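# Build a three-block leaning arch using four arms

## Task

Use any number of the four arms (bases in the scene frame, metres, heading in degrees counter-clockwise from +x: arm1 at (+0.65, -0.28, +0.72) heading +153; arm2 at (+0.30, +0.65, +0.72) heading -122; arm3 at (-0.65, +0.12, +0.72) heading +5; arm4 at (-0.40, -0.65, +0.72) heading +61) to make an arch out of blocks found among the table's objects. Two identical blocks (same shape and size) must each stand upright on one of their ends, that end flat against the table, and tilt toward one another. A third block, the keystone, must sit centred across their slanted tops, touching both with no gap. The three blocks must form a straight line, and no other loose object may touch any of them. At the end every gripper must be open and away from the structure, and the arch must stand without any robot support.

## Robot and tools

Robots: four identical i2rt Big YAM arms named arm1, arm2, arm3, arm4, each with six revolute joints, a two-finger gripper and one wrist camera (arm1_cam_wrist to arm4_cam_wrist). With joints 1 and 6 at zero and the hand level and pointing ahead, the camera rides on top of the hand looking toward the fingertips. Reach is roughly 1.0 m from the joint-1 axis. The bases are fixed to the tabletop (z about 0.72 m) at the positions listed in the task.

Frame: one shared scene frame, metres, origin on the floor, +z up. The hand point is the midpoint between fingertips; its z axis runs along the fingers and the fingers close along its y axis.

execute_actions: argument actions is a list holding one action or nothing. An action is an object keyed by arm name; each arm entry contains joints, an object of absolute joint targets (not offsets). Any subset of arms and joints may be given; all start at once and may finish at different times. Keys and ranges: joint1_rad -2.879 to 2.879 (base yaw, positive counter-clockwise seen from above, 0 points along the base heading); joint2_rad 0 to 3.141 (shoulder, 0 = upper arm back and about level, increasing lifts it up and forward); joint3_rad 0 to 3.019 (elbow, 0 = folded, increasing opens); joint4_rad -1.692 to 1.57 (hand pitch, positive tips fingers up); joint5_rad -1.57 to 1.57 (sideways hand swing, positive toward the arm's right); joint6_rad -2.094 to 2.094 (hand roll, positive clockwise viewed from behind the hand); gripper_m 0 to 0.093 (fingertip gap in metres). Completion tolerances are about ±0.045, 0.14, 0.09, 0.055, 0.03, 0.035 rad and ±0.003 m respectively. An unknown key or out-of-range number rejects the entire call and nothing moves. The optional cameras argument lists which wrist cameras to return (omitted, null or ["all"] gives every camera; [] gives none). An empty actions list only reports state and images. Joints or arms omitted from an action may keep pressing toward earlier targets. Because joints move at differing speeds, the hand can sweep a wide path between postures, so check clearance.

wait: seconds from 0 to 10; commands nothing new and returns state and images like an empty action.

zoom_image: camera (one wrist camera present with a full image in the latest result) and region [x0, y0, x1, y1] in image pixels, origin top-left, at most 504 by 504.

finished_scene: scene is the number of the current scene; irreversible, and the arch must already be standing on its own.

Results: joint_positions gives current joint values. joint_status tells how each commanded motion of the last accepted action ended: off_target (stopped short, may still push), contact_stop or time_out (target dropped, holds where it stopped, though a timed-out joint may keep a nearby target and keep pushing), not_followed (a safety check blocked that arm's targets; a line "joint command not followed" with a "cause:" explains it; the arm may retry them with later actions; the gripper part still runs), limit_stop_at_motor_heat (arm halted by overheating; resend the target). on_its_own lists what the call did not command; "held at" there is a held target, not a position. The pictures line names the returned images in order. A stop reported in one call cancels the remaining motion, wait and finish calls of that reply. Sending a joint its reported position relieves pushing; very small target changes may not move it at all; joints holding a load sag.

Cameras: fisheye, 504x504, OpenCV conventions, K in pixels, D distortion, T_world_to_cam maps scene-frame points into the camera frame. Calibration is approximate (about 0.5% focal, 1.5 px centre, 0.5 degrees and 2.5 mm pose), and wrist poses come from reported joints, so expect extra error.

Cautions: the arms do not stop on contact and can press very hard; avoid forcing against the table, blocks or each other. Two robots pressing together hard ends the run; the self/inter-arm check may react late and ignores fingers, gripper housings and cameras. Do not knock or drop objects, and never push anything off the work area. Holding loads warms motors even between calls; a MOTOR HOT line appears from 85 °C and at 100 °C an OVER-TEMPERATURE FAULT makes that arm go limp and drop what it holds. Objects may occasionally be nudged by outside disturbances. Shorter robot motion is better, so plan efficient moves.

Each tool is called after "Emit:" by a JSON object that holds its "fn" and its "kwargs", one argument or row to a line.

## Session

Emit:
{"fn": "execute_actions", "kwargs": {
  "actions": []
}}

Scene clock: 0.00 s.
Motor temperatures (°C, as the motors report them): arm1=[26 26 26 25 27 27] | arm2=[26 27 27 28 25 27] | arm3=[27 26 28 25 27 29] | arm4=[25 25 26 28 26 25]
arm1.joint_positions: joint1_rad=-0.802 joint2_rad=+0.353 joint3_rad=+1.545 joint4_rad=-1.551 joint5_rad=-0.127 joint6_rad=+0.547 gripper_m=+0.095
arm1.joint_status: not commanded
arm1.hand: x=+0.6040 y=-0.2277 z=+1.3401 quat_wxyz=(-0.155, +0.539, -0.622, -0.546) (m; scene frame)
arm2.joint_positions: joint1_rad=+0.203 joint2_rad=+0.484 joint3_rad=+1.366 joint4_rad=-1.193 joint5_rad=-0.286 joint6_rad=-0.343 gripper_m=+0.094
arm2.joint_status: not commanded
arm2.hand: x=+0.2821 y=+0.4556 z=+1.3635 quat_wxyz=(-0.348, -0.509, -0.624, +0.480) (m; scene frame)
arm3.joint_positions: joint1_rad=+0.874 joint2_rad=+0.318 joint3_rad=+1.674 joint4_rad=-1.306 joint5_rad=+0.266 joint6_rad=-0.349 gripper_m=+0.094
arm3.joint_status: not commanded
arm3.hand: x=-0.6082 y=+0.0971 z=+1.4797 quat_wxyz=(-0.710, +0.346, -0.598, -0.139) (m; scene frame)
arm4.joint_positions: joint1_rad=+0.689 joint2_rad=+0.550 joint3_rad=+1.382 joint4_rad=-1.334 joint5_rad=+0.219 joint6_rad=-0.326 gripper_m=+0.095
arm4.joint_status: not commanded
arm4.hand: x=-0.4003 y=-0.4437 z=+1.3571 quat_wxyz=(-0.449, +0.705, -0.488, -0.250) (m; scene frame)
pictures: arm1_cam_wrist, arm2_cam_wrist, arm3_cam_wrist, arm4_cam_wrist
Images, in order (width x height): arm1_cam_wrist 504x504, arm2_cam_wrist 504x504, arm3_cam_wrist 504x504, arm4_cam_wrist 504x504.

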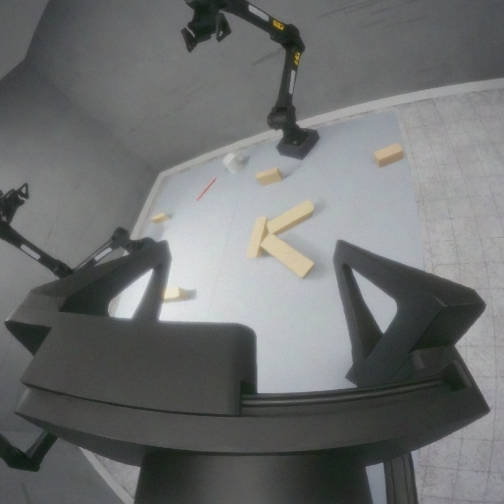

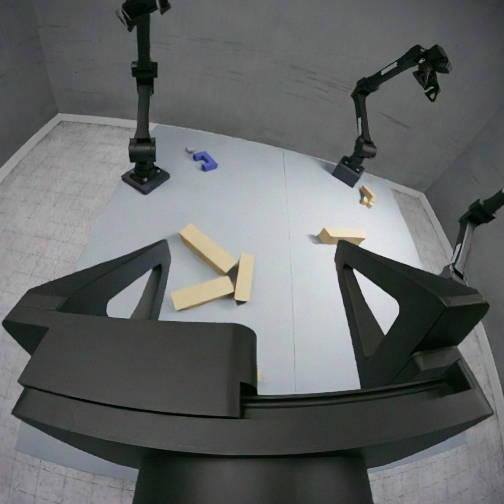

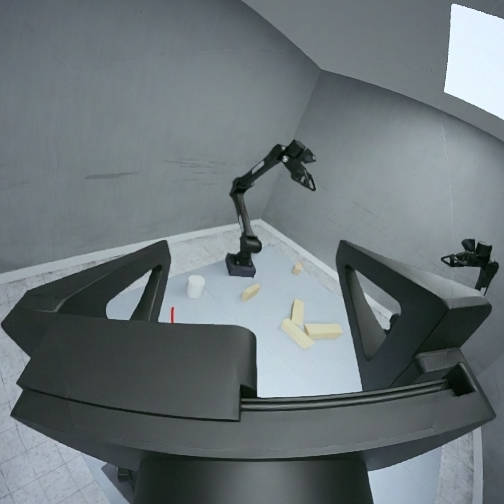

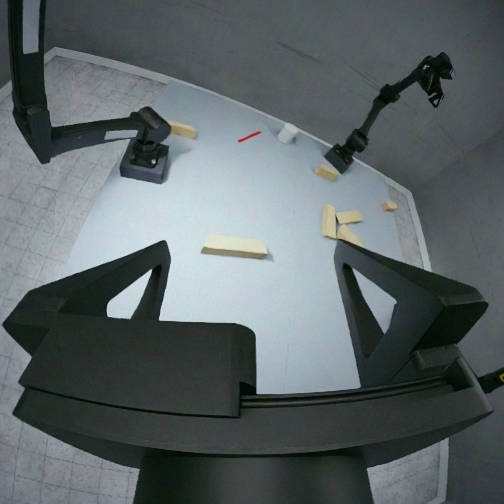

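Emit:
{"fn": "zoom_image", "kwargs": {
  "camera": "arm1_cam_wrist",
  "region": [130, 130, 430, 320]
}}

Emit:
{"fn": "zoom_image", "kwargs": {
  "camera": "arm2_cam_wrist",
  "region": [150, 130, 400, 330]
}}

Emit:
{"fn": "zoom_image", "kwargs": {
  "camera": "arm4_cam_wrist",
  "region": [150, 110, 420, 280]
}}

Emit:
{"fn": "zoom_image", "kwargs": {
  "camera": "arm3_cam_wrist",
  "region": [150, 250, 380, 370]
}}

Region (130, 130, 430, 320) of arm1_cam_wrist's 504x504 image, scaled by 1.680, with more detail than that image has; it fills the top 319 rows of this view, and the rest is white.

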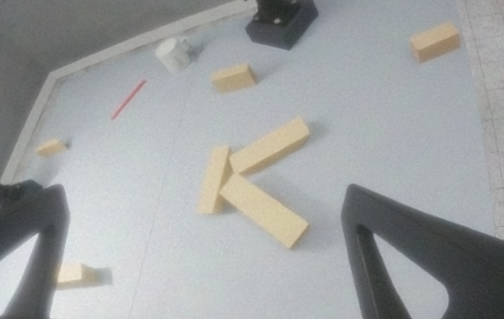

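Region (150, 130, 400, 330) of arm2_cam_wrist's 504x504 image, scaled by 2.016, with more detail than that image has; it fills the top 403 rows of this view, and the rest is white.

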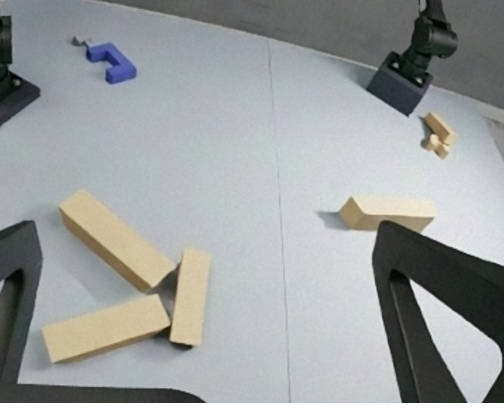

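Region (150, 110, 420, 280) of arm4_cam_wrist's 504x504 image, scaled by 1.867, with more detail than that image has; it fills the top 317 rows of this view, and the rest is white.

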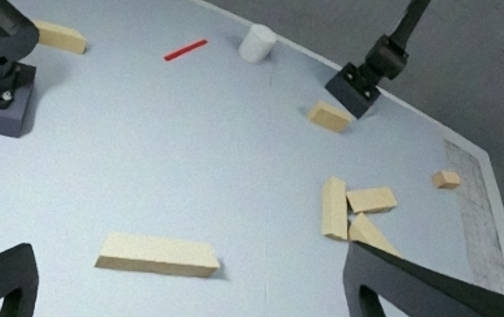

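Region (150, 250, 380, 370) of arm3_cam_wrist's 504x504 image, scaled by 2.191, with more detail than that image has; it fills the top 263 rows of this view, and the rest is white.

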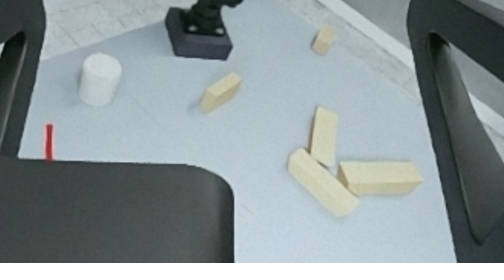

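Emit:
{"fn": "execute_actions", "kwargs": {
  "actions": [
    {"arm1":{"joints":{"joint1_rad":0,"joint2_rad":1.0,"joint3_rad":1.0,"joint4_rad":-1.2,"joint5_rad":0,"joint6_rad":0}},"arm2":{"joints":{"joint1_rad":0,"joint2_rad":1.0,"joint3_rad":1.0,"joint4_rad":-0.6,"joint5_rad":0,"joint6_rad":0}},"arm3":{"joints":{"joint1_rad":0.5,"joint2_rad":1.4,"joint3_rad":1.0,"joint4_rad":-0.8,"joint5_rad":0,"joint6_rad":0}},"arm4":{"joints":{"joint1_rad":0,"joint2_rad":1.0,"joint3_rad":1.4,"joint4_rad":-1.6,"joint5_rad":0,"joint6_rad":0}}}
  ]
}}

Scene clock: 19.90 s.
Motor temperatures (°C, as the motors report them): arm1=[26 27 27 25 27 27] | arm2=[26 27 30 28 25 27] | arm3=[27 26 28 25 27 29] | arm4=[25 25 29 28 26 25]
arm1.joint_positions: joint1_rad=-0.002 joint2_rad=+0.999 joint3_rad=+0.971 joint4_rad=-1.209 joint5_rad=+0.001 joint6_rad=+0.012 gripper_m=+0.095
arm1.joint_status: all done
arm1.hand: x=+0.3479 y=-0.1281 z=+0.9845 quat_wxyz=(-0.039, +0.959, -0.233, -0.154) (m; scene frame)
arm2.joint_positions: joint1_rad=+0.004 joint2_rad=+0.997 joint3_rad=+0.971 joint4_rad=-0.616 joint5_rad=-0.002 joint6_rad=-0.008 gripper_m=+0.094
arm2.joint_status: all done
arm2.hand: x=+0.0637 y=+0.2657 z=+1.1025 quat_wxyz=(-0.214, -0.779, -0.440, +0.392) (m; scene frame)
arm3.joint_positions: joint1_rad=+0.511 joint2_rad=+1.389 joint3_rad=+0.971 joint4_rad=-0.820 joint5_rad=+0.002 joint6_rad=-0.010 gripper_m=+0.094
arm3.joint_status: all done
arm3.hand: x=-0.2852 y=+0.3808 z=+0.9076 quat_wxyz=(-0.156, +0.306, -0.938, -0.050) (m; scene frame)
arm4.joint_positions: joint1_rad=+0.001 joint2_rad=+1.012 joint3_rad=+1.382 joint4_rad=-1.591 joint5_rad=+0.003 joint6_rad=-0.009 gripper_m=+0.095
arm4.joint_status: all done
arm4.hand: x=-0.2416 y=-0.3767 z=+1.2011 quat_wxyz=(-0.156, +0.493, -0.852, -0.081) (m; scene frame)
pictures: arm1_cam_wrist, arm2_cam_wrist, arm3_cam_wrist, arm4_cam_wrist
camera_calibration (this result's frames):
arm1_cam_wrist: T_world_to_cam=[[0.465066, 0.885276, -0.000402728, -0.0487101], [0.843358, -0.442907, 0.304272, -0.648212], [0.269186, -0.141846, -0.952585, 0.950992], [0, 0, 0, 1]] pos_world=[0.313334, -0.109081, 1.10311]
arm2_cam_wrist: T_world_to_cam=[[-0.845654, 0.533408, 0.0185768, -0.106074], [0.50238, 0.807251, -0.309776, 0.0990305], [-0.180233, -0.252631, -0.950628, 1.24919], [0, 0, 0, 1]] pos_world=[0.0856923, 0.292222, 1.22016]
arm3_cam_wrist: T_world_to_cam=[[0.587737, -0.809052, 0.0000984468, 0.473419], [-0.771023, -0.560074, 0.303051, -0.280738], [-0.245129, -0.17819, -0.952974, 0.986174], [0, 0, 0, 1]] pos_world=[-0.252961, 0.401513, 1.02483]
arm4_cam_wrist: T_world_to_cam=[[0.862774, -0.505376, 0.0146647, 0.00499554], [-0.490981, -0.830571, 0.262851, -0.74207], [-0.120659, -0.233981, -0.964725, 1.16849], [0, 0, 0, 1]] pos_world=[-0.227663, -0.340411, 1.32226]
Images, in order (width x height): arm1_cam_wrist 504x504, arm2_cam_wrist 504x504, arm3_cam_wrist 504x504, arm4_cam_wrist 504x504.

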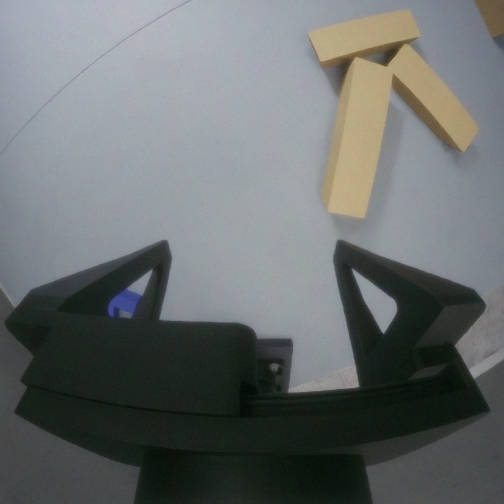

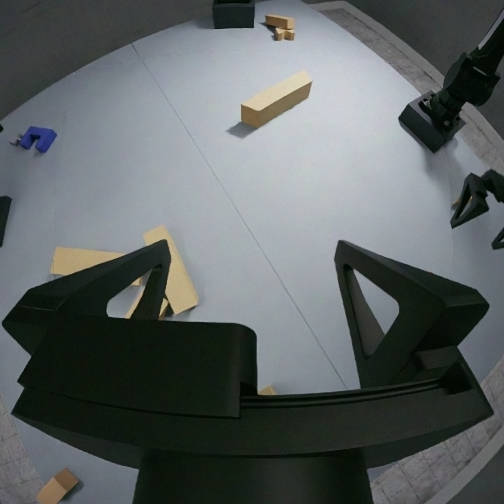

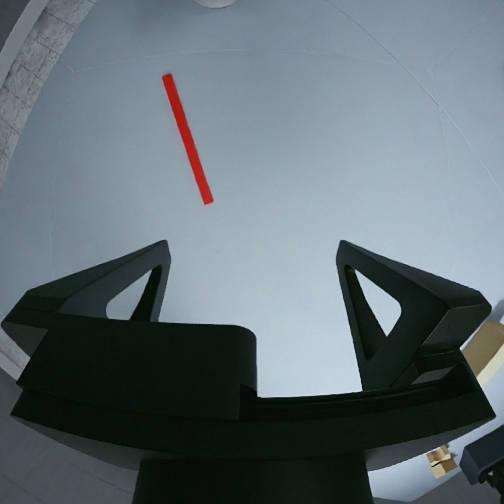

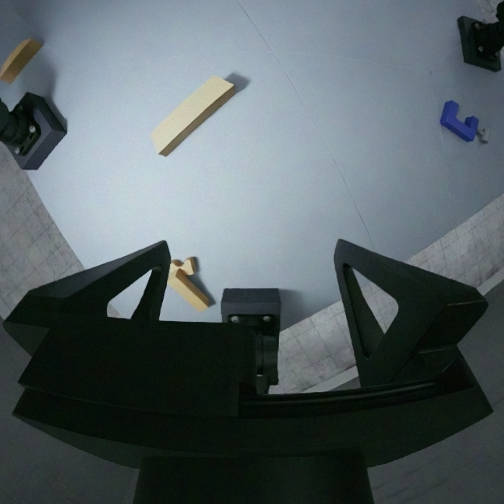

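Emit:
{"fn": "execute_actions", "kwargs": {
  "actions": [
    {"arm1":{"joints":{"joint2_rad":0.5}},"arm2":{"joints":{"joint3_rad":1.5}},"arm3":{"joints":{"joint4_rad":-0.2}},"arm4":{"joints":{"joint5_rad":0.6}}}
  ],
  "cameras": []
}}

Scene clock: 37.53 s.
Motor temperatures (°C, as the motors report them): arm1=[26 26 31 25 27 27] | arm2=[26 27 33 28 25 27] | arm3=[27 27 32 25 27 29] | arm4=[25 25 30 28 26 25]
arm1.joint_positions: joint1_rad=-0.002 joint2_rad=+0.496 joint3_rad=+0.971 joint4_rad=-1.209 joint5_rad=+0.001 joint6_rad=+0.012 gripper_m=+0.095
arm1.joint_status: all done
arm1.hand: x=+0.4288 y=-0.1694 z=+1.1234 quat_wxyz=(-0.092, +0.891, -0.216, -0.388) (m; scene frame)
arm2.joint_positions: joint1_rad=+0.004 joint2_rad=+0.996 joint3_rad=+1.471 joint4_rad=-0.608 joint5_rad=-0.002 joint6_rad=-0.008 gripper_m=+0.094
arm2.joint_status: all done
arm2.hand: x=+0.0628 y=+0.2607 z=+1.4022 quat_wxyz=(-0.317, -0.655, -0.372, +0.577) (m; scene frame)
arm3.joint_positions: joint1_rad=+0.511 joint2_rad=+1.389 joint3_rad=+0.971 joint4_rad=-0.224 joint5_rad=+0.002 joint6_rad=-0.009 gripper_m=+0.094
arm3.joint_status: all done
arm3.hand: x=-0.1899 y=+0.4486 z=+0.9922 quat_wxyz=(-0.425, +0.276, -0.851, -0.135) (m; scene frame)
arm4.joint_positions: joint1_rad=+0.001 joint2_rad=+1.012 joint3_rad=+1.382 joint4_rad=-1.591 joint5_rad=+0.596 joint6_rad=-0.009 gripper_m=+0.095
arm4.joint_status: all done
arm4.hand: x=-0.1643 y=-0.4341 z=+1.2299 quat_wxyz=(-0.291, +0.426, -0.839, +0.173) (m; scene frame)
pictures: none
No camera images: the call's "cameras" was empty. Leave "cameras" out to get every camera's image.

Emit:
{"fn": "zoom_image", "kwargs": {
  "camera": "arm1_cam_wrist",
  "region": [280, 0, 504, 230]
}}

Emit:
{"fn": "zoom_image", "kwargs": {
  "camera": "arm4_cam_wrist",
  "region": [0, 20, 260, 320]
}}

Emit:
{"fn": "zoom_image", "kwargs": {
  "camera": "arm2_cam_wrist",
  "region": [200, 0, 360, 140]
}}

Region (280, 0, 504, 230) of arm1_cam_wrist's 504x504 image, scaled by 2.191, with more detail than that image has; it fills the left 491 columns of this view, and the rest is white.

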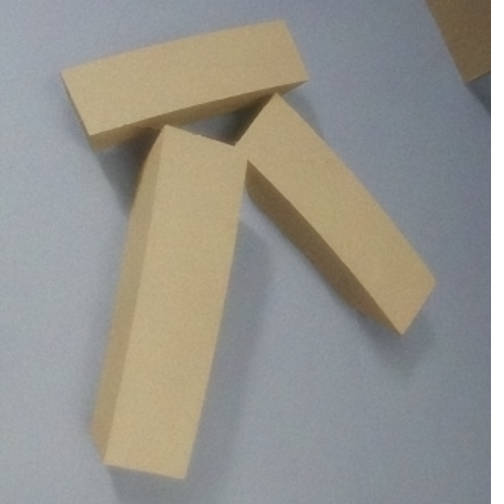

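Region (0, 20, 260, 320) of arm4_cam_wrist's 504x504 image, scaled by 1.680, with more detail than that image has; it fills the left 437 columns of this view, and the rest is white.

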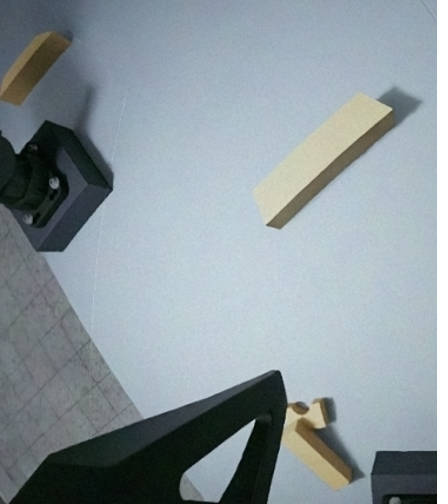

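Region (200, 0, 360, 140) of arm2_cam_wrist's 504x504 image, scaled by 3.150, with more detail than that image has; it fills the top 441 rows of this view, and the rest is white.

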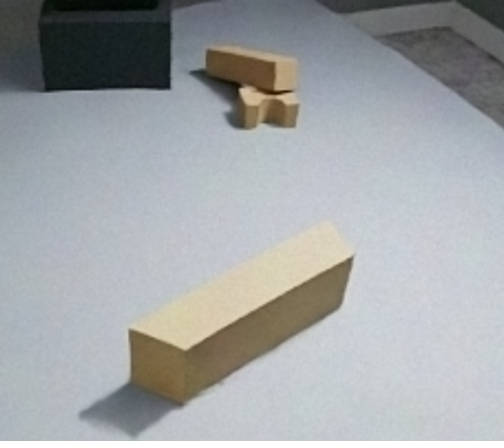

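Emit:
{"fn": "execute_actions", "kwargs": {
  "actions": [
    {"arm1":{"joints":{"joint1_rad":-0.31,"joint2_rad":1.25,"joint3_rad":1.27,"joint4_rad":-0.93}},"arm2":{"joints":{"joint1_rad":-0.07,"joint2_rad":0.7,"joint3_rad":0.72,"joint4_rad":-0.93}},"arm3":{"joints":{"joint1_rad":1.3,"joint2_rad":0.8,"joint3_rad":0.82,"joint4_rad":-0.93}},"arm4":{"joints":{"joint1_rad":0.35,"joint5_rad":0,"joint2_rad":1.1,"joint3_rad":1.12,"joint4_rad":-0.93}}}
  ]
}}

Scene clock: 90.17 s.
Motor temperatures (°C, as the motors report them): arm1=[26 26 34 25 27 27] | arm2=[26 27 35 28 25 27] | arm3=[27 27 36 25 27 29] | arm4=[25 25 31 28 26 25]
arm1.joint_positions: joint1_rad=-0.306 joint2_rad=+1.256 joint3_rad=+1.252 joint4_rad=-0.939 joint5_rad=+0.000 joint6_rad=+0.011 gripper_m=+0.095
arm1.joint_status: all done
arm1.hand: x=+0.2915 y=+0.0656 z=+1.0515 quat_wxyz=(-0.116, +0.882, -0.361, -0.279) (m; scene frame)
arm2.joint_positions: joint1_rad=-0.068 joint2_rad=+0.704 joint3_rad=+0.711 joint4_rad=-0.928 joint5_rad=+0.000 joint6_rad=-0.007 gripper_m=+0.094
arm2.joint_status: all done
arm2.hand: x=+0.1204 y=+0.4013 z=+1.0095 quat_wxyz=(-0.142, -0.842, -0.435, +0.285) (m; scene frame)
arm3.joint_positions: joint1_rad=+1.290 joint2_rad=+0.791 joint3_rad=+0.810 joint4_rad=-0.915 joint5_rad=-0.001 joint6_rad=-0.008 gripper_m=+0.094
arm3.joint_status: all done
arm3.hand: x=-0.5927 y=+0.4540 z=+1.0444 quat_wxyz=(-0.252, +0.610, -0.720, -0.215) (m; scene frame)
arm4.joint_positions: joint1_rad=+0.355 joint2_rad=+1.116 joint3_rad=+1.105 joint4_rad=-0.948 joint5_rad=+0.004 joint6_rad=-0.007 gripper_m=+0.095
arm4.joint_status: all done
arm4.hand: x=-0.3242 y=-0.2185 z=+1.0998 quat_wxyz=(-0.236, +0.615, -0.729, -0.187) (m; scene frame)
pictures: arm1_cam_wrist, arm2_cam_wrist, arm3_cam_wrist, arm4_cam_wrist
camera_calibration (this result's frames):
arm1_cam_wrist: T_world_to_cam=[[0.706057, 0.708154, -0.00131825, -0.25155], [0.708108, -0.705987, 0.0128199, -0.172136], [0.00814778, -0.00998503, -0.999917, 1.1747], [0, 0, 0, 1]] pos_world=[0.289928, 0.06834, 1.17648]
arm2_cam_wrist: T_world_to_cam=[[-0.806295, 0.59112, 0.021586, -0.159683], [0.590195, 0.806397, -0.037329, -0.352993], [-0.0394728, -0.0173582, -0.99907, 1.14274], [0, 0, 0, 1]] pos_world=[0.12469, 0.398881, 1.13195]
arm3_cam_wrist: T_world_to_cam=[[0.986429, -0.164158, -0.00311257, 0.660202], [-0.164154, -0.985665, -0.0389688, 0.391861], [0.00332909, 0.0389509, -0.999236, 1.15121], [0, 0, 0, 1]] pos_world=[-0.59075, 0.44978, 1.16766]
arm4_cam_wrist: T_world_to_cam=[[0.983934, -0.177867, 0.0153821, 0.267759], [-0.178004, -0.983996, 0.00808871, -0.276521], [0.0136972, -0.0106968, -0.999849, 1.22882], [0, 0, 0, 1]] pos_world=[-0.32951, -0.211325, 1.22676]
Images, in order (width x height): arm1_cam_wrist 504x504, arm2_cam_wrist 504x504, arm3_cam_wrist 504x504, arm4_cam_wrist 504x504.

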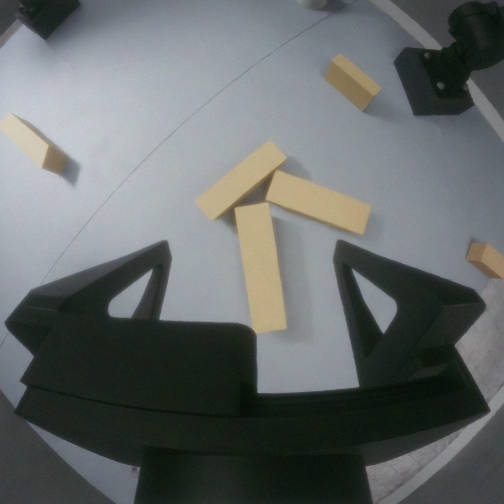

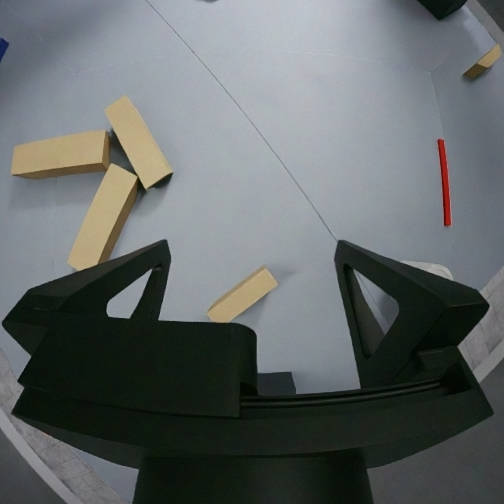

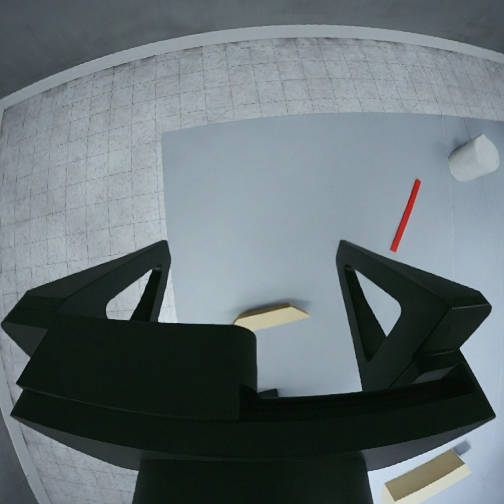

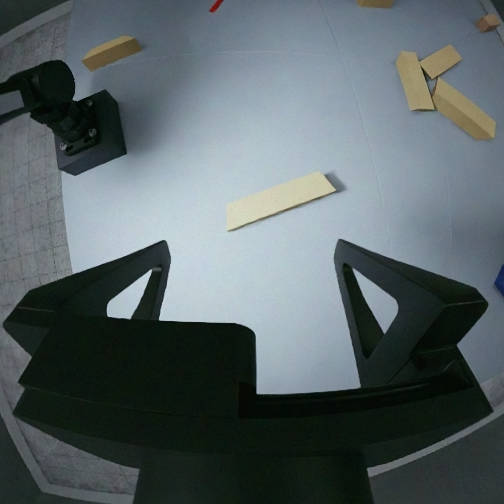

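Emit:
{"fn": "zoom_image", "kwargs": {
  "camera": "arm1_cam_wrist",
  "region": [170, 120, 400, 350]
}}

Emit:
{"fn": "zoom_image", "kwargs": {
  "camera": "arm4_cam_wrist",
  "region": [200, 140, 370, 260]
}}

Emit:
{"fn": "zoom_image", "kwargs": {
  "camera": "arm3_cam_wrist",
  "region": [200, 270, 340, 350]
}}

Emit:
{"fn": "zoom_image", "kwargs": {
  "camera": "arm2_cam_wrist",
  "region": [170, 230, 320, 340]
}}

Region (170, 120, 400, 350) of arm1_cam_wrist's 504x504 image, scaled by 2.191, with more detail than that image has.

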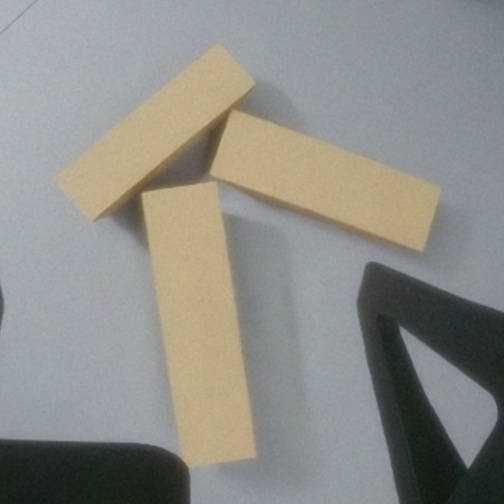

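Region (200, 140, 370, 260) of arm4_cam_wrist's 504x504 image, scaled by 2.965, with more detail than that image has; it fills the top 356 rows of this view, and the rest is white.

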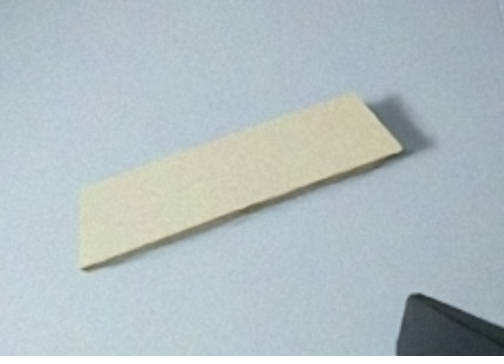

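Region (200, 270, 340, 350) of arm3_cam_wrist's 504x504 image, scaled by 3.600, with more detail than that image has; it fills the top 288 rows of this view, and the rest is white.

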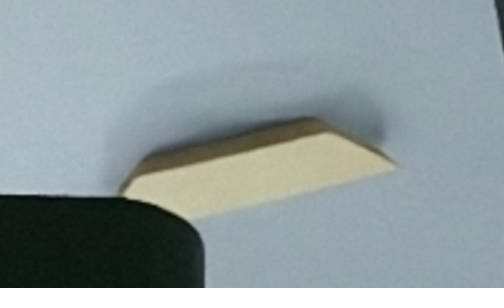

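Region (170, 230, 320, 340) of arm2_cam_wrist's 504x504 image, scaled by 3.360, with more detail than that image has; it fills the top 370 rows of this view, and the rest is white.

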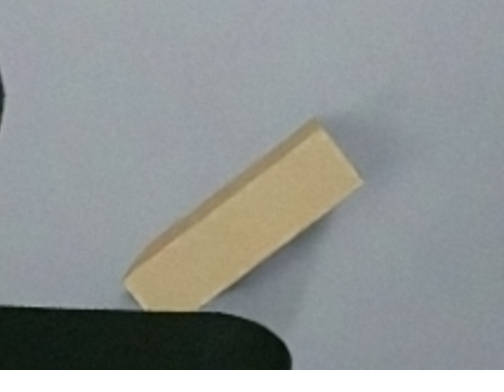

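Emit:
{"fn": "execute_actions", "kwargs": {
  "actions": [
    {"arm1":{"joints":{"joint1_rad":-0.8,"joint2_rad":0.7,"joint3_rad":0.9}},"arm2":{"joints":{"joint1_rad":0.6}},"arm3":{"joints":{"joint1_rad":1.2,"joint2_rad":1.028,"joint3_rad":0.62,"joint4_rad":-1.146,"joint6_rad":1.27}},"arm4":{"joints":{"joint1_rad":0.278,"joint2_rad":1.859,"joint3_rad":1.43,"joint4_rad":-1.121,"joint6_rad":-1.98}}}
  ],
  "cameras": ["arm3_cam_wrist","arm4_cam_wrist"]
}}

Scene clock: 188.07 s.
Motor temperatures (°C, as the motors report them): arm1=[26 27 35 25 27 27] | arm2=[26 27 36 28 25 27] | arm3=[27 26 37 25 27 29] | arm4=[25 26 34 28 26 25]
arm1.joint_positions: joint1_rad=-0.793 joint2_rad=+0.697 joint3_rad=+0.898 joint4_rad=-0.939 joint5_rad=+0.001 joint6_rad=+0.011 gripper_m=+0.095
arm1.joint_status: all done
arm1.hand: x=+0.5447 y=+0.0360 z=+1.0812 quat_wxyz=(-0.240, +0.740, -0.540, -0.322) (m; scene frame)
arm2.joint_positions: joint1_rad=+0.595 joint2_rad=+0.704 joint3_rad=+0.711 joint4_rad=-0.928 joint5_rad=+0.000 joint6_rad=-0.006 gripper_m=+0.094
arm2.joint_status: all done
arm2.hand: x=+0.3121 y=+0.3430 z=+1.0084 quat_wxyz=(-0.226, -0.655, -0.686, +0.222) (m; scene frame)
arm3.joint_positions: joint1_rad=+1.208 joint2_rad=+1.036 joint3_rad=+0.598 joint4_rad=-1.135 joint5_rad=-0.001 joint6_rad=+1.260 gripper_m=+0.094
arm3.joint_status: all done
arm3.hand: x=-0.5932 y=+0.3451 z=+0.8643 quat_wxyz=(+0.004, +0.029, -1.000, +0.000) (m; scene frame)
arm4.joint_positions: joint1_rad=+0.275 joint2_rad=+1.879 joint3_rad=+1.407 joint4_rad=-1.113 joint5_rad=+0.002 joint6_rad=-1.971 gripper_m=+0.095
arm4.joint_status: all done
arm4.hand: x=-0.2625 y=-0.1317 z=+0.8568 quat_wxyz=(+0.009, +0.997, +0.071, +0.004) (m; scene frame)
pictures: arm3_cam_wrist, arm4_cam_wrist
camera_calibration (this result's frames):
arm3_cam_wrist: T_world_to_cam=[[0.0558796, -0.998437, -0.000641748, 0.376006], [-0.798243, -0.0450613, 0.600648, -0.976189], [-0.599738, -0.0330517, -0.799513, 0.469988], [0, 0, 0, 1]] pos_world=[-0.518377, 0.346964, 0.962349]
arm4_cam_wrist: T_world_to_cam=[[-0.136676, 0.990468, -0.0170912, 0.113703], [0.801374, 0.120692, 0.58586, -0.270616], [0.582339, 0.0663768, -0.810232, 0.982858], [0, 0, 0, 1]] pos_world=[-0.339951, -0.145197, 0.956829]
Images, in order (width x height): arm3_cam_wrist 504x504, arm4_cam_wrist 504x504.

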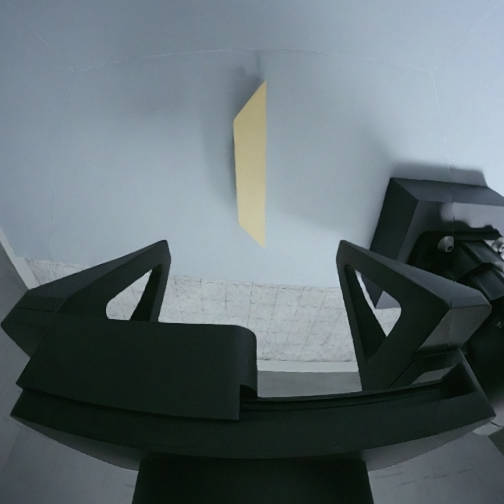

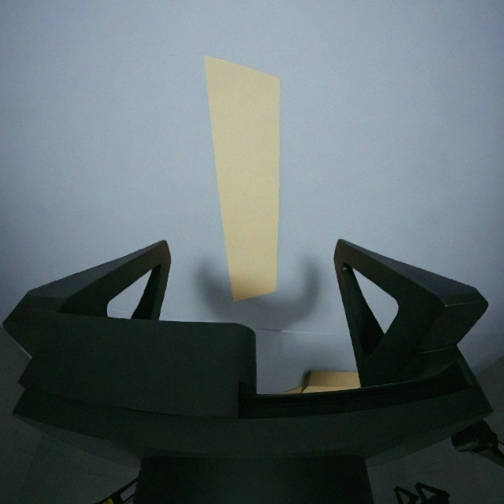

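Emit:
{"fn": "execute_actions", "kwargs": {
  "actions": [
    {"arm3":{"joints":{"joint2_rad":1.335,"joint3_rad":0.45,"joint4_rad":-0.67}},"arm4":{"joints":{"joint2_rad":2.02,"joint3_rad":1.338,"joint4_rad":-0.86}}}
  ],
  "cameras": ["arm3_cam_wrist","arm4_cam_wrist"]
}}

Scene clock: 201.17 s.
Motor temperatures (°C, as the motors report them): arm1=[26 27 35 25 27 27] | arm2=[26 27 36 28 25 27] | arm3=[27 26 37 25 27 29] | arm4=[25 27 33 28 26 25]
arm1.joint_positions: joint1_rad=-0.793 joint2_rad=+0.697 joint3_rad=+0.898 joint4_rad=-0.939 joint5_rad=+0.001 joint6_rad=+0.011 gripper_m=+0.095
arm1.joint_status: not commanded
arm1.hand: x=+0.5447 y=+0.0360 z=+1.0812 quat_wxyz=(-0.240, +0.740, -0.540, -0.322) (m; scene frame)
arm2.joint_positions: joint1_rad=+0.595 joint2_rad=+0.704 joint3_rad=+0.711 joint4_rad=-0.928 joint5_rad=+0.000 joint6_rad=-0.006 gripper_m=+0.094
arm2.joint_status: not commanded
arm2.hand: x=+0.3121 y=+0.3430 z=+1.0084 quat_wxyz=(-0.226, -0.655, -0.686, +0.222) (m; scene frame)
arm3.joint_positions: joint1_rad=+1.208 joint2_rad=+1.332 joint3_rad=+0.450 joint4_rad=-0.686 joint5_rad=-0.003 joint6_rad=+1.261 gripper_m=+0.094
arm3.joint_status: all done
arm3.hand: x=-0.5915 y=+0.3543 z=+0.7552 quat_wxyz=(+0.003, +0.028, -1.000, -0.003) (m; scene frame)
arm4.joint_positions: joint1_rad=+0.275 joint2_rad=+2.030 joint3_rad=+1.328 joint4_rad=-0.870 joint5_rad=+0.002 joint6_rad=-1.972 gripper_m=+0.095
arm4.joint_status: all done
arm4.hand: x=-0.2604 y=-0.1283 z=+0.7527 quat_wxyz=(+0.002, +0.997, +0.071, +0.006) (m; scene frame)
pictures: arm3_cam_wrist, arm4_cam_wrist
camera_calibration (this result's frames):
arm3_cam_wrist: T_world_to_cam=[[0.0550877, -0.998458, -0.00680019, 0.389272], [-0.79853, -0.0481437, 0.600027, -0.907533], [-0.599429, -0.0276239, -0.799951, 0.382691], [0, 0, 0, 1]] pos_world=[-0.51674, 0.355552, 0.853325]
arm4_cam_wrist: T_world_to_cam=[[-0.137535, 0.990484, -0.00513069, 0.0996623], [0.799328, 0.114048, 0.589973, -0.216188], [0.584943, 0.077041, -0.807407, 0.89705], [0, 0, 0, 1]] pos_world=[-0.338211, -0.143168, 0.852341]
Images, in order (width x height): arm3_cam_wrist 504x504, arm4_cam_wrist 504x504.

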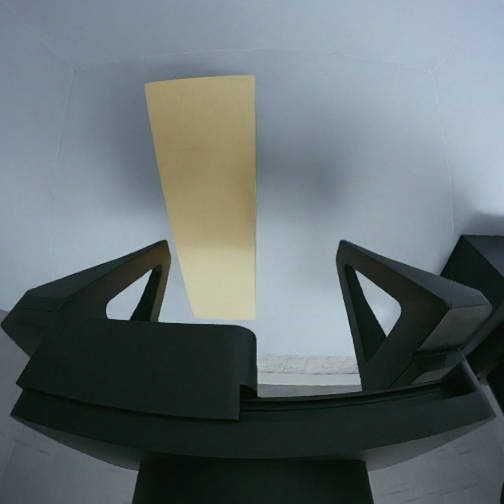

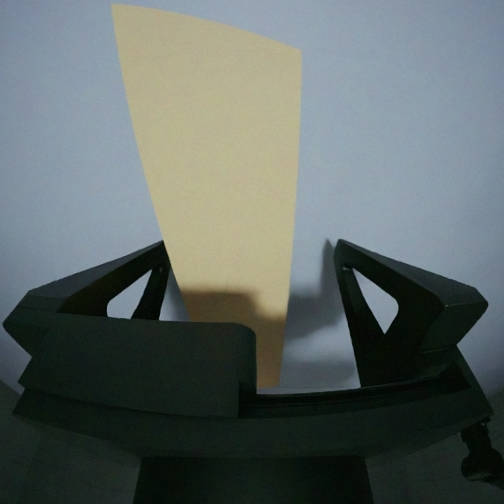

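Emit:
{"fn": "execute_actions", "kwargs": {
  "actions": [
    {"arm3":{"joints":{"gripper_m":0.0}},"arm4":{"joints":{"gripper_m":0.0}}}
  ],
  "cameras": ["arm3_cam_wrist","arm4_cam_wrist"]
}}

Scene clock: 207.80 s.
Motor temperatures (°C, as the motors report them): arm1=[26 27 35 25 27 27] | arm2=[26 27 37 28 25 27] | arm3=[27 26 36 25 27 29] | arm4=[25 27 33 28 26 25]
arm1.joint_positions: joint1_rad=-0.793 joint2_rad=+0.697 joint3_rad=+0.898 joint4_rad=-0.939 joint5_rad=+0.001 joint6_rad=+0.011 gripper_m=+0.095
arm1.joint_status: not commanded
arm1.hand: x=+0.5447 y=+0.0360 z=+1.0812 quat_wxyz=(-0.240, +0.740, -0.540, -0.322) (m; scene frame)
arm2.joint_positions: joint1_rad=+0.595 joint2_rad=+0.704 joint3_rad=+0.711 joint4_rad=-0.928 joint5_rad=+0.000 joint6_rad=-0.006 gripper_m=+0.094
arm2.joint_status: not commanded
arm2.hand: x=+0.3121 y=+0.3430 z=+1.0084 quat_wxyz=(-0.226, -0.655, -0.686, +0.222) (m; scene frame)
arm3.joint_positions: joint1_rad=+1.208 joint2_rad=+1.332 joint3_rad=+0.450 joint4_rad=-0.686 joint5_rad=-0.003 joint6_rad=+1.261 gripper_m=+0.001
arm3.joint_status: all done
arm3.hand: x=-0.5915 y=+0.3543 z=+0.7552 quat_wxyz=(+0.003, +0.028, -1.000, -0.003) (m; scene frame)
arm4.joint_positions: joint1_rad=+0.275 joint2_rad=+2.030 joint3_rad=+1.327 joint4_rad=-0.868 joint5_rad=+0.001 joint6_rad=-1.973 gripper_m=+0.047
arm4.joint_status: gripper_m off_target (ended at +0.047, target +0.000)
arm4.hand: x=-0.2607 y=-0.1281 z=+0.7525 quat_wxyz=(+0.002, +0.997, +0.072, +0.006) (m; scene frame)
pictures: arm3_cam_wrist, arm4_cam_wrist
camera_calibration (this result's frames):
arm3_cam_wrist: T_world_to_cam=[[0.0547068, -0.998479, -0.00679777, 0.389053], [-0.798547, -0.0478375, 0.600029, -0.907653], [-0.599441, -0.0273973, -0.79995, 0.382602], [0, 0, 0, 1]] pos_world=[-0.516739, 0.355523, 0.853325]
arm4_cam_wrist: T_world_to_cam=[[-0.139442, 0.990224, -0.00345043, 0.0975643], [0.799317, 0.114614, 0.589877, -0.215722], [0.584506, 0.0794958, -0.807485, 0.897268], [0, 0, 0, 1]] pos_world=[-0.338423, -0.143215, 0.852117]
Images, in order (width x height): arm3_cam_wrist 504x504, arm4_cam_wrist 504x504.

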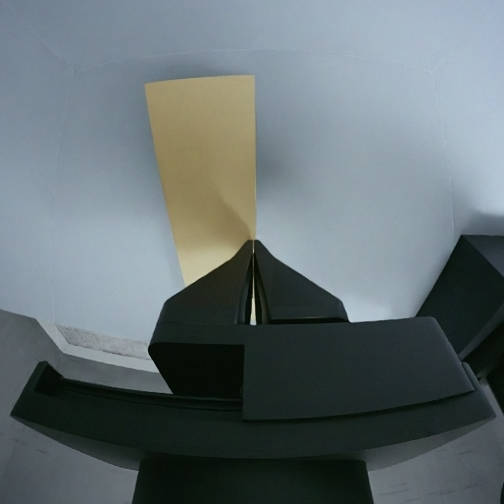

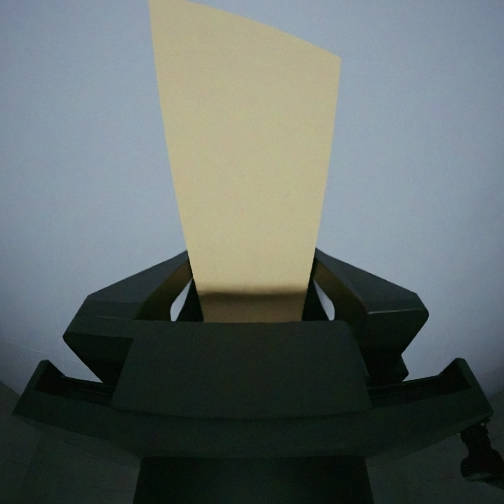

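Emit:
{"fn": "execute_actions", "kwargs": {
  "actions": [
    {"arm2":{"joints":{"joint1_rad":-0.023,"joint2_rad":1.04,"joint3_rad":0.63,"joint4_rad":-1.14,"joint6_rad":0.94}},"arm3":{"joints":{"joint2_rad":0.8,"joint3_rad":0.8,"joint4_rad":-1.0,"gripper_m":0.093}},"arm4":{"joints":{"joint2_rad":1.75,"joint3_rad":1.43,"joint4_rad":-1.2}}}
  ],
  "cameras": ["arm2_cam_wrist"]
}}

Emit:
{"fn": "execute_actions", "kwargs": {
  "actions": [
    {"arm2":{"joints":{"joint2_rad":1.37,"joint3_rad":0.46,"joint4_rad":-0.67}},"arm4":{"joints":{"joint6_rad":0.33,"joint4_rad":-0.5}}}
  ],
  "cameras": ["arm2_cam_wrist","arm4_cam_wrist"]
}}

Scene clock: 226.30 s.
Motor temperatures (°C, as the motors report them): arm1=[26 27 35 25 27 27] | arm2=[26 27 37 28 25 27] | arm3=[27 26 35 25 27 29] | arm4=[25 28 32 28 26 25]
arm1.joint_positions: joint1_rad=-0.793 joint2_rad=+0.697 joint3_rad=+0.898 joint4_rad=-0.939 joint5_rad=+0.001 joint6_rad=+0.011 gripper_m=+0.095
arm1.joint_status: not commanded
arm1.hand: x=+0.5447 y=+0.0360 z=+1.0812 quat_wxyz=(-0.240, +0.740, -0.540, -0.322) (m; scene frame)
arm2.joint_positions: joint1_rad=-0.018 joint2_rad=+1.043 joint3_rad=+0.624 joint4_rad=-1.131 joint5_rad=+0.000 joint6_rad=+0.932 gripper_m=+0.094
arm2.joint_status: all done
arm2.hand: x=+0.1672 y=+0.4471 z=+0.8660 quat_wxyz=(-0.006, -0.999, -0.032, +0.008) (m; scene frame)
arm3.joint_positions: joint1_rad=+1.208 joint2_rad=+0.791 joint3_rad=+0.784 joint4_rad=-0.984 joint5_rad=-0.002 joint6_rad=+1.262 gripper_m=+0.093
arm3.joint_status: all done
arm3.hand: x=-0.5705 y=+0.4299 z=+1.0207 quat_wxyz=(-0.076, +0.026, -0.958, -0.276) (m; scene frame)
arm4.joint_positions: joint1_rad=+0.275 joint2_rad=+1.753 joint3_rad=+1.389 joint4_rad=-1.191 joint5_rad=+0.001 joint6_rad=-1.974 gripper_m=+0.047
arm4.joint_status: all done
arm4.hand: x=-0.2685 y=-0.1510 z=+0.9142 quat_wxyz=(-0.006, +0.997, +0.073, +0.008) (m; scene frame)
pictures: arm2_cam_wrist
camera_calibration (this result's frames):
arm2_cam_wrist: T_world_to_cam=[[-0.059857, 0.998196, 0.00468654, -0.438046], [0.827117, 0.0469687, 0.560063, -0.640348], [0.558833, 0.0374, -0.828437, 0.729745], [0, 0, 0, 1]] pos_world=[0.0956173, 0.440039, 0.965236]
Images, in order (width x height): arm2_cam_wrist 504x504.

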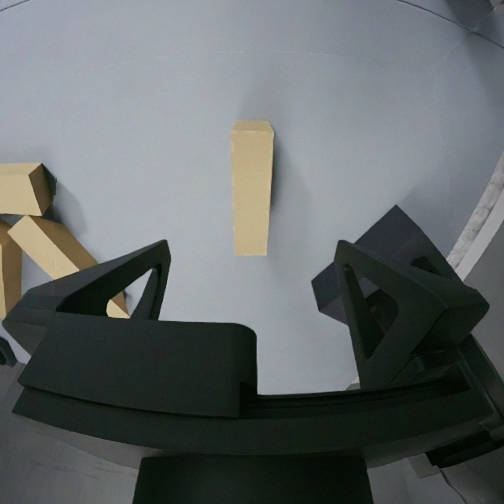

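Scene clock: 228.77 s.
Motor temperatures (°C, as the motors report them): arm1=[26 27 35 25 27 27] | arm2=[26 27 36 28 25 27] | arm3=[27 26 35 25 27 29] | arm4=[25 28 33 28 26 25]
arm1.joint_positions: joint1_rad=-0.793 joint2_rad=+0.697 joint3_rad=+0.898 joint4_rad=-0.939 joint5_rad=+0.001 joint6_rad=+0.011 gripper_m=+0.095
arm1.joint_status: not commanded
arm1.hand: x=+0.5447 y=+0.0360 z=+1.0812 quat_wxyz=(-0.240, +0.740, -0.540, -0.322) (m; scene frame)
arm2.joint_positions: joint1_rad=-0.018 joint2_rad=+1.370 joint3_rad=+0.451 joint4_rad=-0.680 joint5_rad=-0.001 joint6_rad=+0.933 gripper_m=+0.094
arm2.joint_status: all done
arm2.hand: x=+0.1702 y=+0.4528 z=+0.7410 quat_wxyz=(+0.014, -0.999, -0.031, -0.006) (m; scene frame)
arm3.joint_positions: joint1_rad=+1.208 joint2_rad=+0.791 joint3_rad=+0.784 joint4_rad=-0.984 joint5_rad=-0.002 joint6_rad=+1.262 gripper_m=+0.093
arm3.joint_status: not commanded
arm3.hand: x=-0.5705 y=+0.4299 z=+1.0207 quat_wxyz=(-0.076, +0.026, -0.958, -0.276) (m; scene frame)
arm4.joint_positions: joint1_rad=+0.275 joint2_rad=+1.753 joint3_rad=+1.389 joint4_rad=-0.535 joint5_rad=+0.001 joint6_rad=+0.320 gripper_m=+0.047
arm4.joint_status: all done
arm4.hand: x=-0.2311 y=-0.0064 z=+0.9673 quat_wxyz=(-0.230, +0.451, -0.829, -0.236) (m; scene frame)
pictures: arm2_cam_wrist, arm4_cam_wrist
camera_calibration (this result's frames):
arm2_cam_wrist: T_world_to_cam=[[-0.0594556, 0.997254, 0.0441423, -0.471902], [0.811351, 0.0225165, 0.584126, -0.57712], [0.581528, 0.0705444, -0.810462, 0.592129], [0, 0, 0, 1]] pos_world=[0.0958498, 0.44183, 0.83784]
arm4_cam_wrist: T_world_to_cam=[[0.854766, -0.484286, -0.186661, 0.379465], [-0.497624, -0.866887, -0.0296322, -0.0867855], [-0.147463, 0.118216, -0.981977, 1.04366], [0, 0, 0, 1]] pos_world=[-0.213639, -0.0148401, 1.09311]
Images, in order (width x height): arm2_cam_wrist 504x504, arm4_cam_wrist 504x504.

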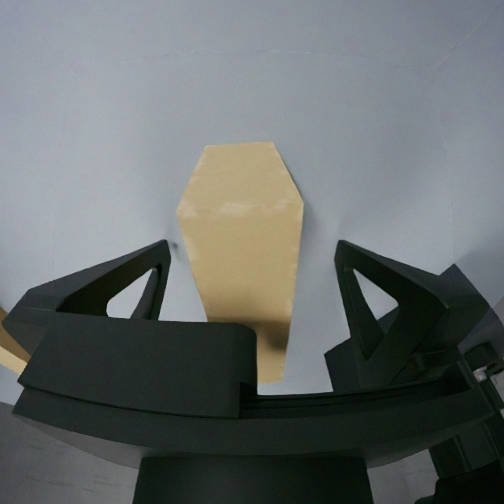

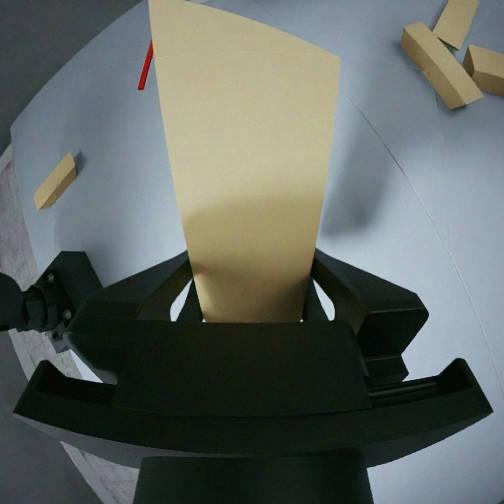

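Emit:
{"fn": "execute_actions", "kwargs": {
  "actions": [
    {"arm3":{"joints":{"joint2_rad":1.0,"joint3_rad":0.68,"joint4_rad":-1.2}},"arm2":{"joints":{"gripper_m":0.0}}}
  ],
  "cameras": ["arm2_cam_wrist","arm3_cam_wrist"]
}}

Scene clock: 240.47 s.
Motor temperatures (°C, as the motors report them): arm1=[26 27 35 25 27 27] | arm2=[26 27 35 28 25 27] | arm3=[27 26 37 25 27 29] | arm4=[25 28 34 28 26 25]
arm1.joint_positions: joint1_rad=-0.793 joint2_rad=+0.697 joint3_rad=+0.898 joint4_rad=-0.939 joint5_rad=+0.001 joint6_rad=+0.011 gripper_m=+0.095
arm1.joint_status: not commanded
arm1.hand: x=+0.5447 y=+0.0360 z=+1.0812 quat_wxyz=(-0.240, +0.740, -0.540, -0.322) (m; scene frame)
arm2.joint_positions: joint1_rad=-0.018 joint2_rad=+1.370 joint3_rad=+0.451 joint4_rad=-0.679 joint5_rad=+0.000 joint6_rad=+0.933 gripper_m=+0.028
arm2.joint_status: gripper_m off_target (ended at +0.028, target +0.000)
arm2.hand: x=+0.1700 y=+0.4527 z=+0.7410 quat_wxyz=(+0.014, -0.999, -0.031, -0.006) (m; scene frame)
arm3.joint_positions: joint1_rad=+1.208 joint2_rad=+1.009 joint3_rad=+0.663 joint4_rad=-1.185 joint5_rad=-0.002 joint6_rad=+1.262 gripper_m=+0.093
arm3.joint_status: all done
arm3.hand: x=-0.5896 y=+0.3587 z=+0.8933 quat_wxyz=(-0.002, +0.028, -0.999, -0.020) (m; scene frame)
arm4.joint_positions: joint1_rad=+0.275 joint2_rad=+1.753 joint3_rad=+1.389 joint4_rad=-0.535 joint5_rad=+0.001 joint6_rad=+0.320 gripper_m=+0.047
arm4.joint_status: not commanded
arm4.hand: x=-0.2311 y=-0.0064 z=+0.9673 quat_wxyz=(-0.230, +0.451, -0.829, -0.236) (m; scene frame)
pictures: arm2_cam_wrist, arm3_cam_wrist
camera_calibration (this result's frames):
arm2_cam_wrist: T_world_to_cam=[[-0.0586778, 0.997317, 0.0437642, -0.47167], [0.811809, 0.022158, 0.583503, -0.576441], [0.580968, 0.0697668, -0.810931, 0.59302], [0, 0, 0, 1]] pos_world=[0.0957578, 0.441804, 0.837895]
arm3_cam_wrist: T_world_to_cam=[[0.0543481, -0.997686, -0.0408465, 0.424138], [-0.804139, -0.0679823, 0.590542, -0.976317], [-0.591952, 0.000751436, -0.805973, 0.494029], [0, 0, 0, 1]] pos_world=[-0.515703, 0.356413, 0.992055]
Images, in order (width x height): arm2_cam_wrist 504x504, arm3_cam_wrist 504x504.

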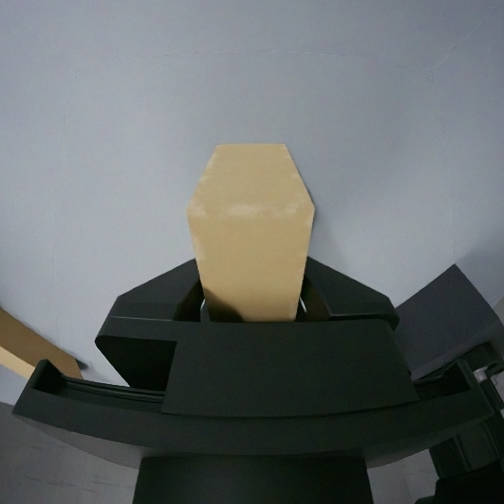

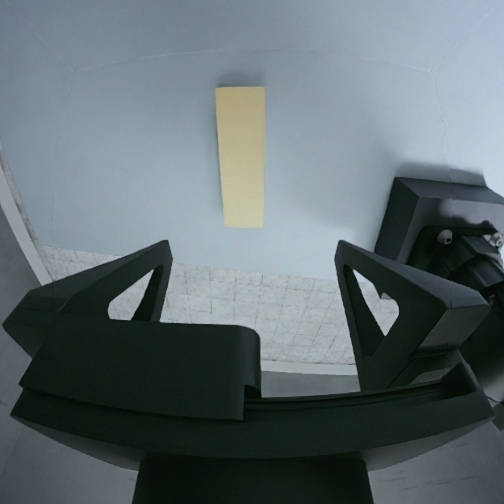

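Emit:
{"fn": "execute_actions", "kwargs": {
  "actions": [
    {"arm3":{"joints":{"joint1_rad":1.17,"joint2_rad":1.2,"joint3_rad":0.63,"joint4_rad":-0.98}},"arm2":{"joints":{"gripper_m":0.093}}}
  ],
  "cameras": ["arm3_cam_wrist"]
}}

Emit:
{"fn": "execute_actions", "kwargs": {
  "actions": [
    {"arm3":{"joints":{"joint2_rad":1.457,"joint3_rad":0.494,"joint4_rad":-0.59}},"arm2":{"joints":{"joint2_rad":0.8,"joint3_rad":0.7,"joint4_rad":-1.2}}}
  ],
  "cameras": ["arm3_cam_wrist"]
}}

Scene clock: 255.67 s.
Motor temperatures (°C, as the motors report them): arm1=[26 27 35 25 27 27] | arm2=[26 28 34 28 25 27] | arm3=[27 26 37 25 27 29] | arm4=[25 28 36 29 26 25]
arm1.joint_positions: joint1_rad=-0.793 joint2_rad=+0.697 joint3_rad=+0.898 joint4_rad=-0.939 joint5_rad=+0.001 joint6_rad=+0.011 gripper_m=+0.095
arm1.joint_status: not commanded
arm1.hand: x=+0.5447 y=+0.0360 z=+1.0812 quat_wxyz=(-0.240, +0.740, -0.540, -0.322) (m; scene frame)
arm2.joint_positions: joint1_rad=-0.018 joint2_rad=+1.370 joint3_rad=+0.451 joint4_rad=-0.679 joint5_rad=+0.000 joint6_rad=+0.933 gripper_m=+0.093
arm2.joint_status: all done
arm2.hand: x=+0.1700 y=+0.4527 z=+0.7410 quat_wxyz=(+0.014, -0.999, -0.031, -0.006) (m; scene frame)
arm3.joint_positions: joint1_rad=+1.183 joint2_rad=+1.204 joint3_rad=+0.628 joint4_rad=-0.996 joint5_rad=-0.002 joint6_rad=+1.262 gripper_m=+0.093
arm3.joint_status: all done
arm3.hand: x=-0.5778 y=+0.3790 z=+0.8358 quat_wxyz=(+0.004, +0.016, -1.000, -0.001) (m; scene frame)
arm4.joint_positions: joint1_rad=+0.275 joint2_rad=+1.753 joint3_rad=+1.389 joint4_rad=-0.535 joint5_rad=+0.001 joint6_rad=+0.320 gripper_m=+0.047
arm4.joint_status: not commanded
arm4.hand: x=-0.2311 y=-0.0064 z=+0.9673 quat_wxyz=(-0.230, +0.451, -0.829, -0.236) (m; scene frame)
pictures: arm3_cam_wrist
camera_calibration (this result's frames):
arm3_cam_wrist: T_world_to_cam=[[0.029575, -0.999561, -0.00182649, 0.395216], [-0.798878, -0.0247354, 0.600985, -0.953549], [-0.600766, -0.016315, -0.799259, 0.450456], [0, 0, 0, 1]] pos_world=[-0.502839, 0.378805, 0.93382]
Images, in order (width x height): arm3_cam_wrist 504x504.

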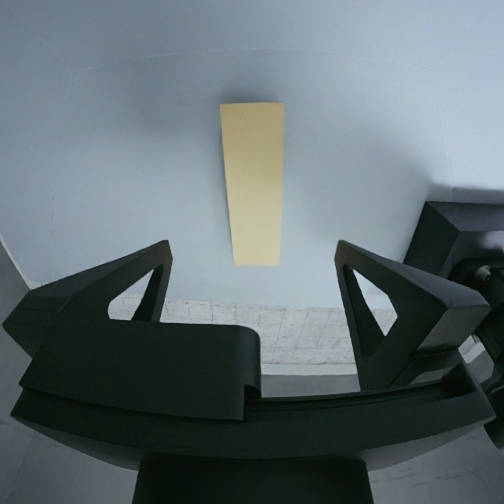

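Scene clock: 256.93 s.
Motor temperatures (°C, as the motors report them): arm1=[26 27 35 25 27 27] | arm2=[26 28 34 28 25 27] | arm3=[27 26 37 25 27 29] | arm4=[25 28 36 29 26 25]
arm1.joint_positions: joint1_rad=-0.793 joint2_rad=+0.697 joint3_rad=+0.898 joint4_rad=-0.939 joint5_rad=+0.001 joint6_rad=+0.011 gripper_m=+0.095
arm1.joint_status: not commanded
arm1.hand: x=+0.5447 y=+0.0360 z=+1.0812 quat_wxyz=(-0.240, +0.740, -0.540, -0.322) (m; scene frame)
arm2.joint_positions: joint1_rad=-0.018 joint2_rad=+0.797 joint3_rad=+0.686 joint4_rad=-1.191 joint5_rad=+0.000 joint6_rad=+0.933 gripper_m=+0.093
arm2.joint_status: all done
arm2.hand: x=+0.1640 y=+0.4411 z=+0.9448 quat_wxyz=(-0.108, -0.991, -0.031, +0.078) (m; scene frame)
arm3.joint_positions: joint1_rad=+1.180 joint2_rad=+1.451 joint3_rad=+0.496 joint4_rad=-0.606 joint5_rad=-0.002 joint6_rad=+1.263 gripper_m=+0.093
arm3.joint_status: all done
arm3.hand: x=-0.5783 y=+0.3763 z=+0.7380 quat_wxyz=(+0.002, +0.014, -1.000, -0.005) (m; scene frame)
arm4.joint_positions: joint1_rad=+0.275 joint2_rad=+1.753 joint3_rad=+1.389 joint4_rad=-0.535 joint5_rad=+0.001 joint6_rad=+0.320 gripper_m=+0.047
arm4.joint_status: not commanded
arm4.hand: x=-0.2311 y=-0.0064 z=+0.9673 quat_wxyz=(-0.230, +0.451, -0.829, -0.236) (m; scene frame)
pictures: arm3_cam_wrist
camera_calibration (this result's frames):
arm3_cam_wrist: T_world_to_cam=[[0.0253452, -0.999615, -0.0112591, 0.396911], [-0.800619, -0.0270415, 0.598563, -0.893665], [-0.598637, -0.00615644, -0.800997, 0.370619], [0, 0, 0, 1]] pos_world=[-0.503679, 0.374874, 0.836248]
Images, in order (width x height): arm3_cam_wrist 504x504.

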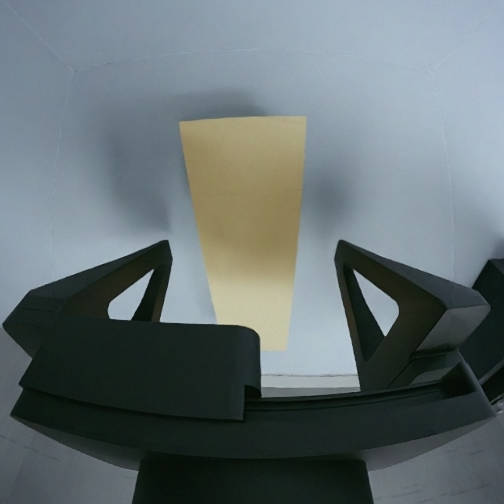

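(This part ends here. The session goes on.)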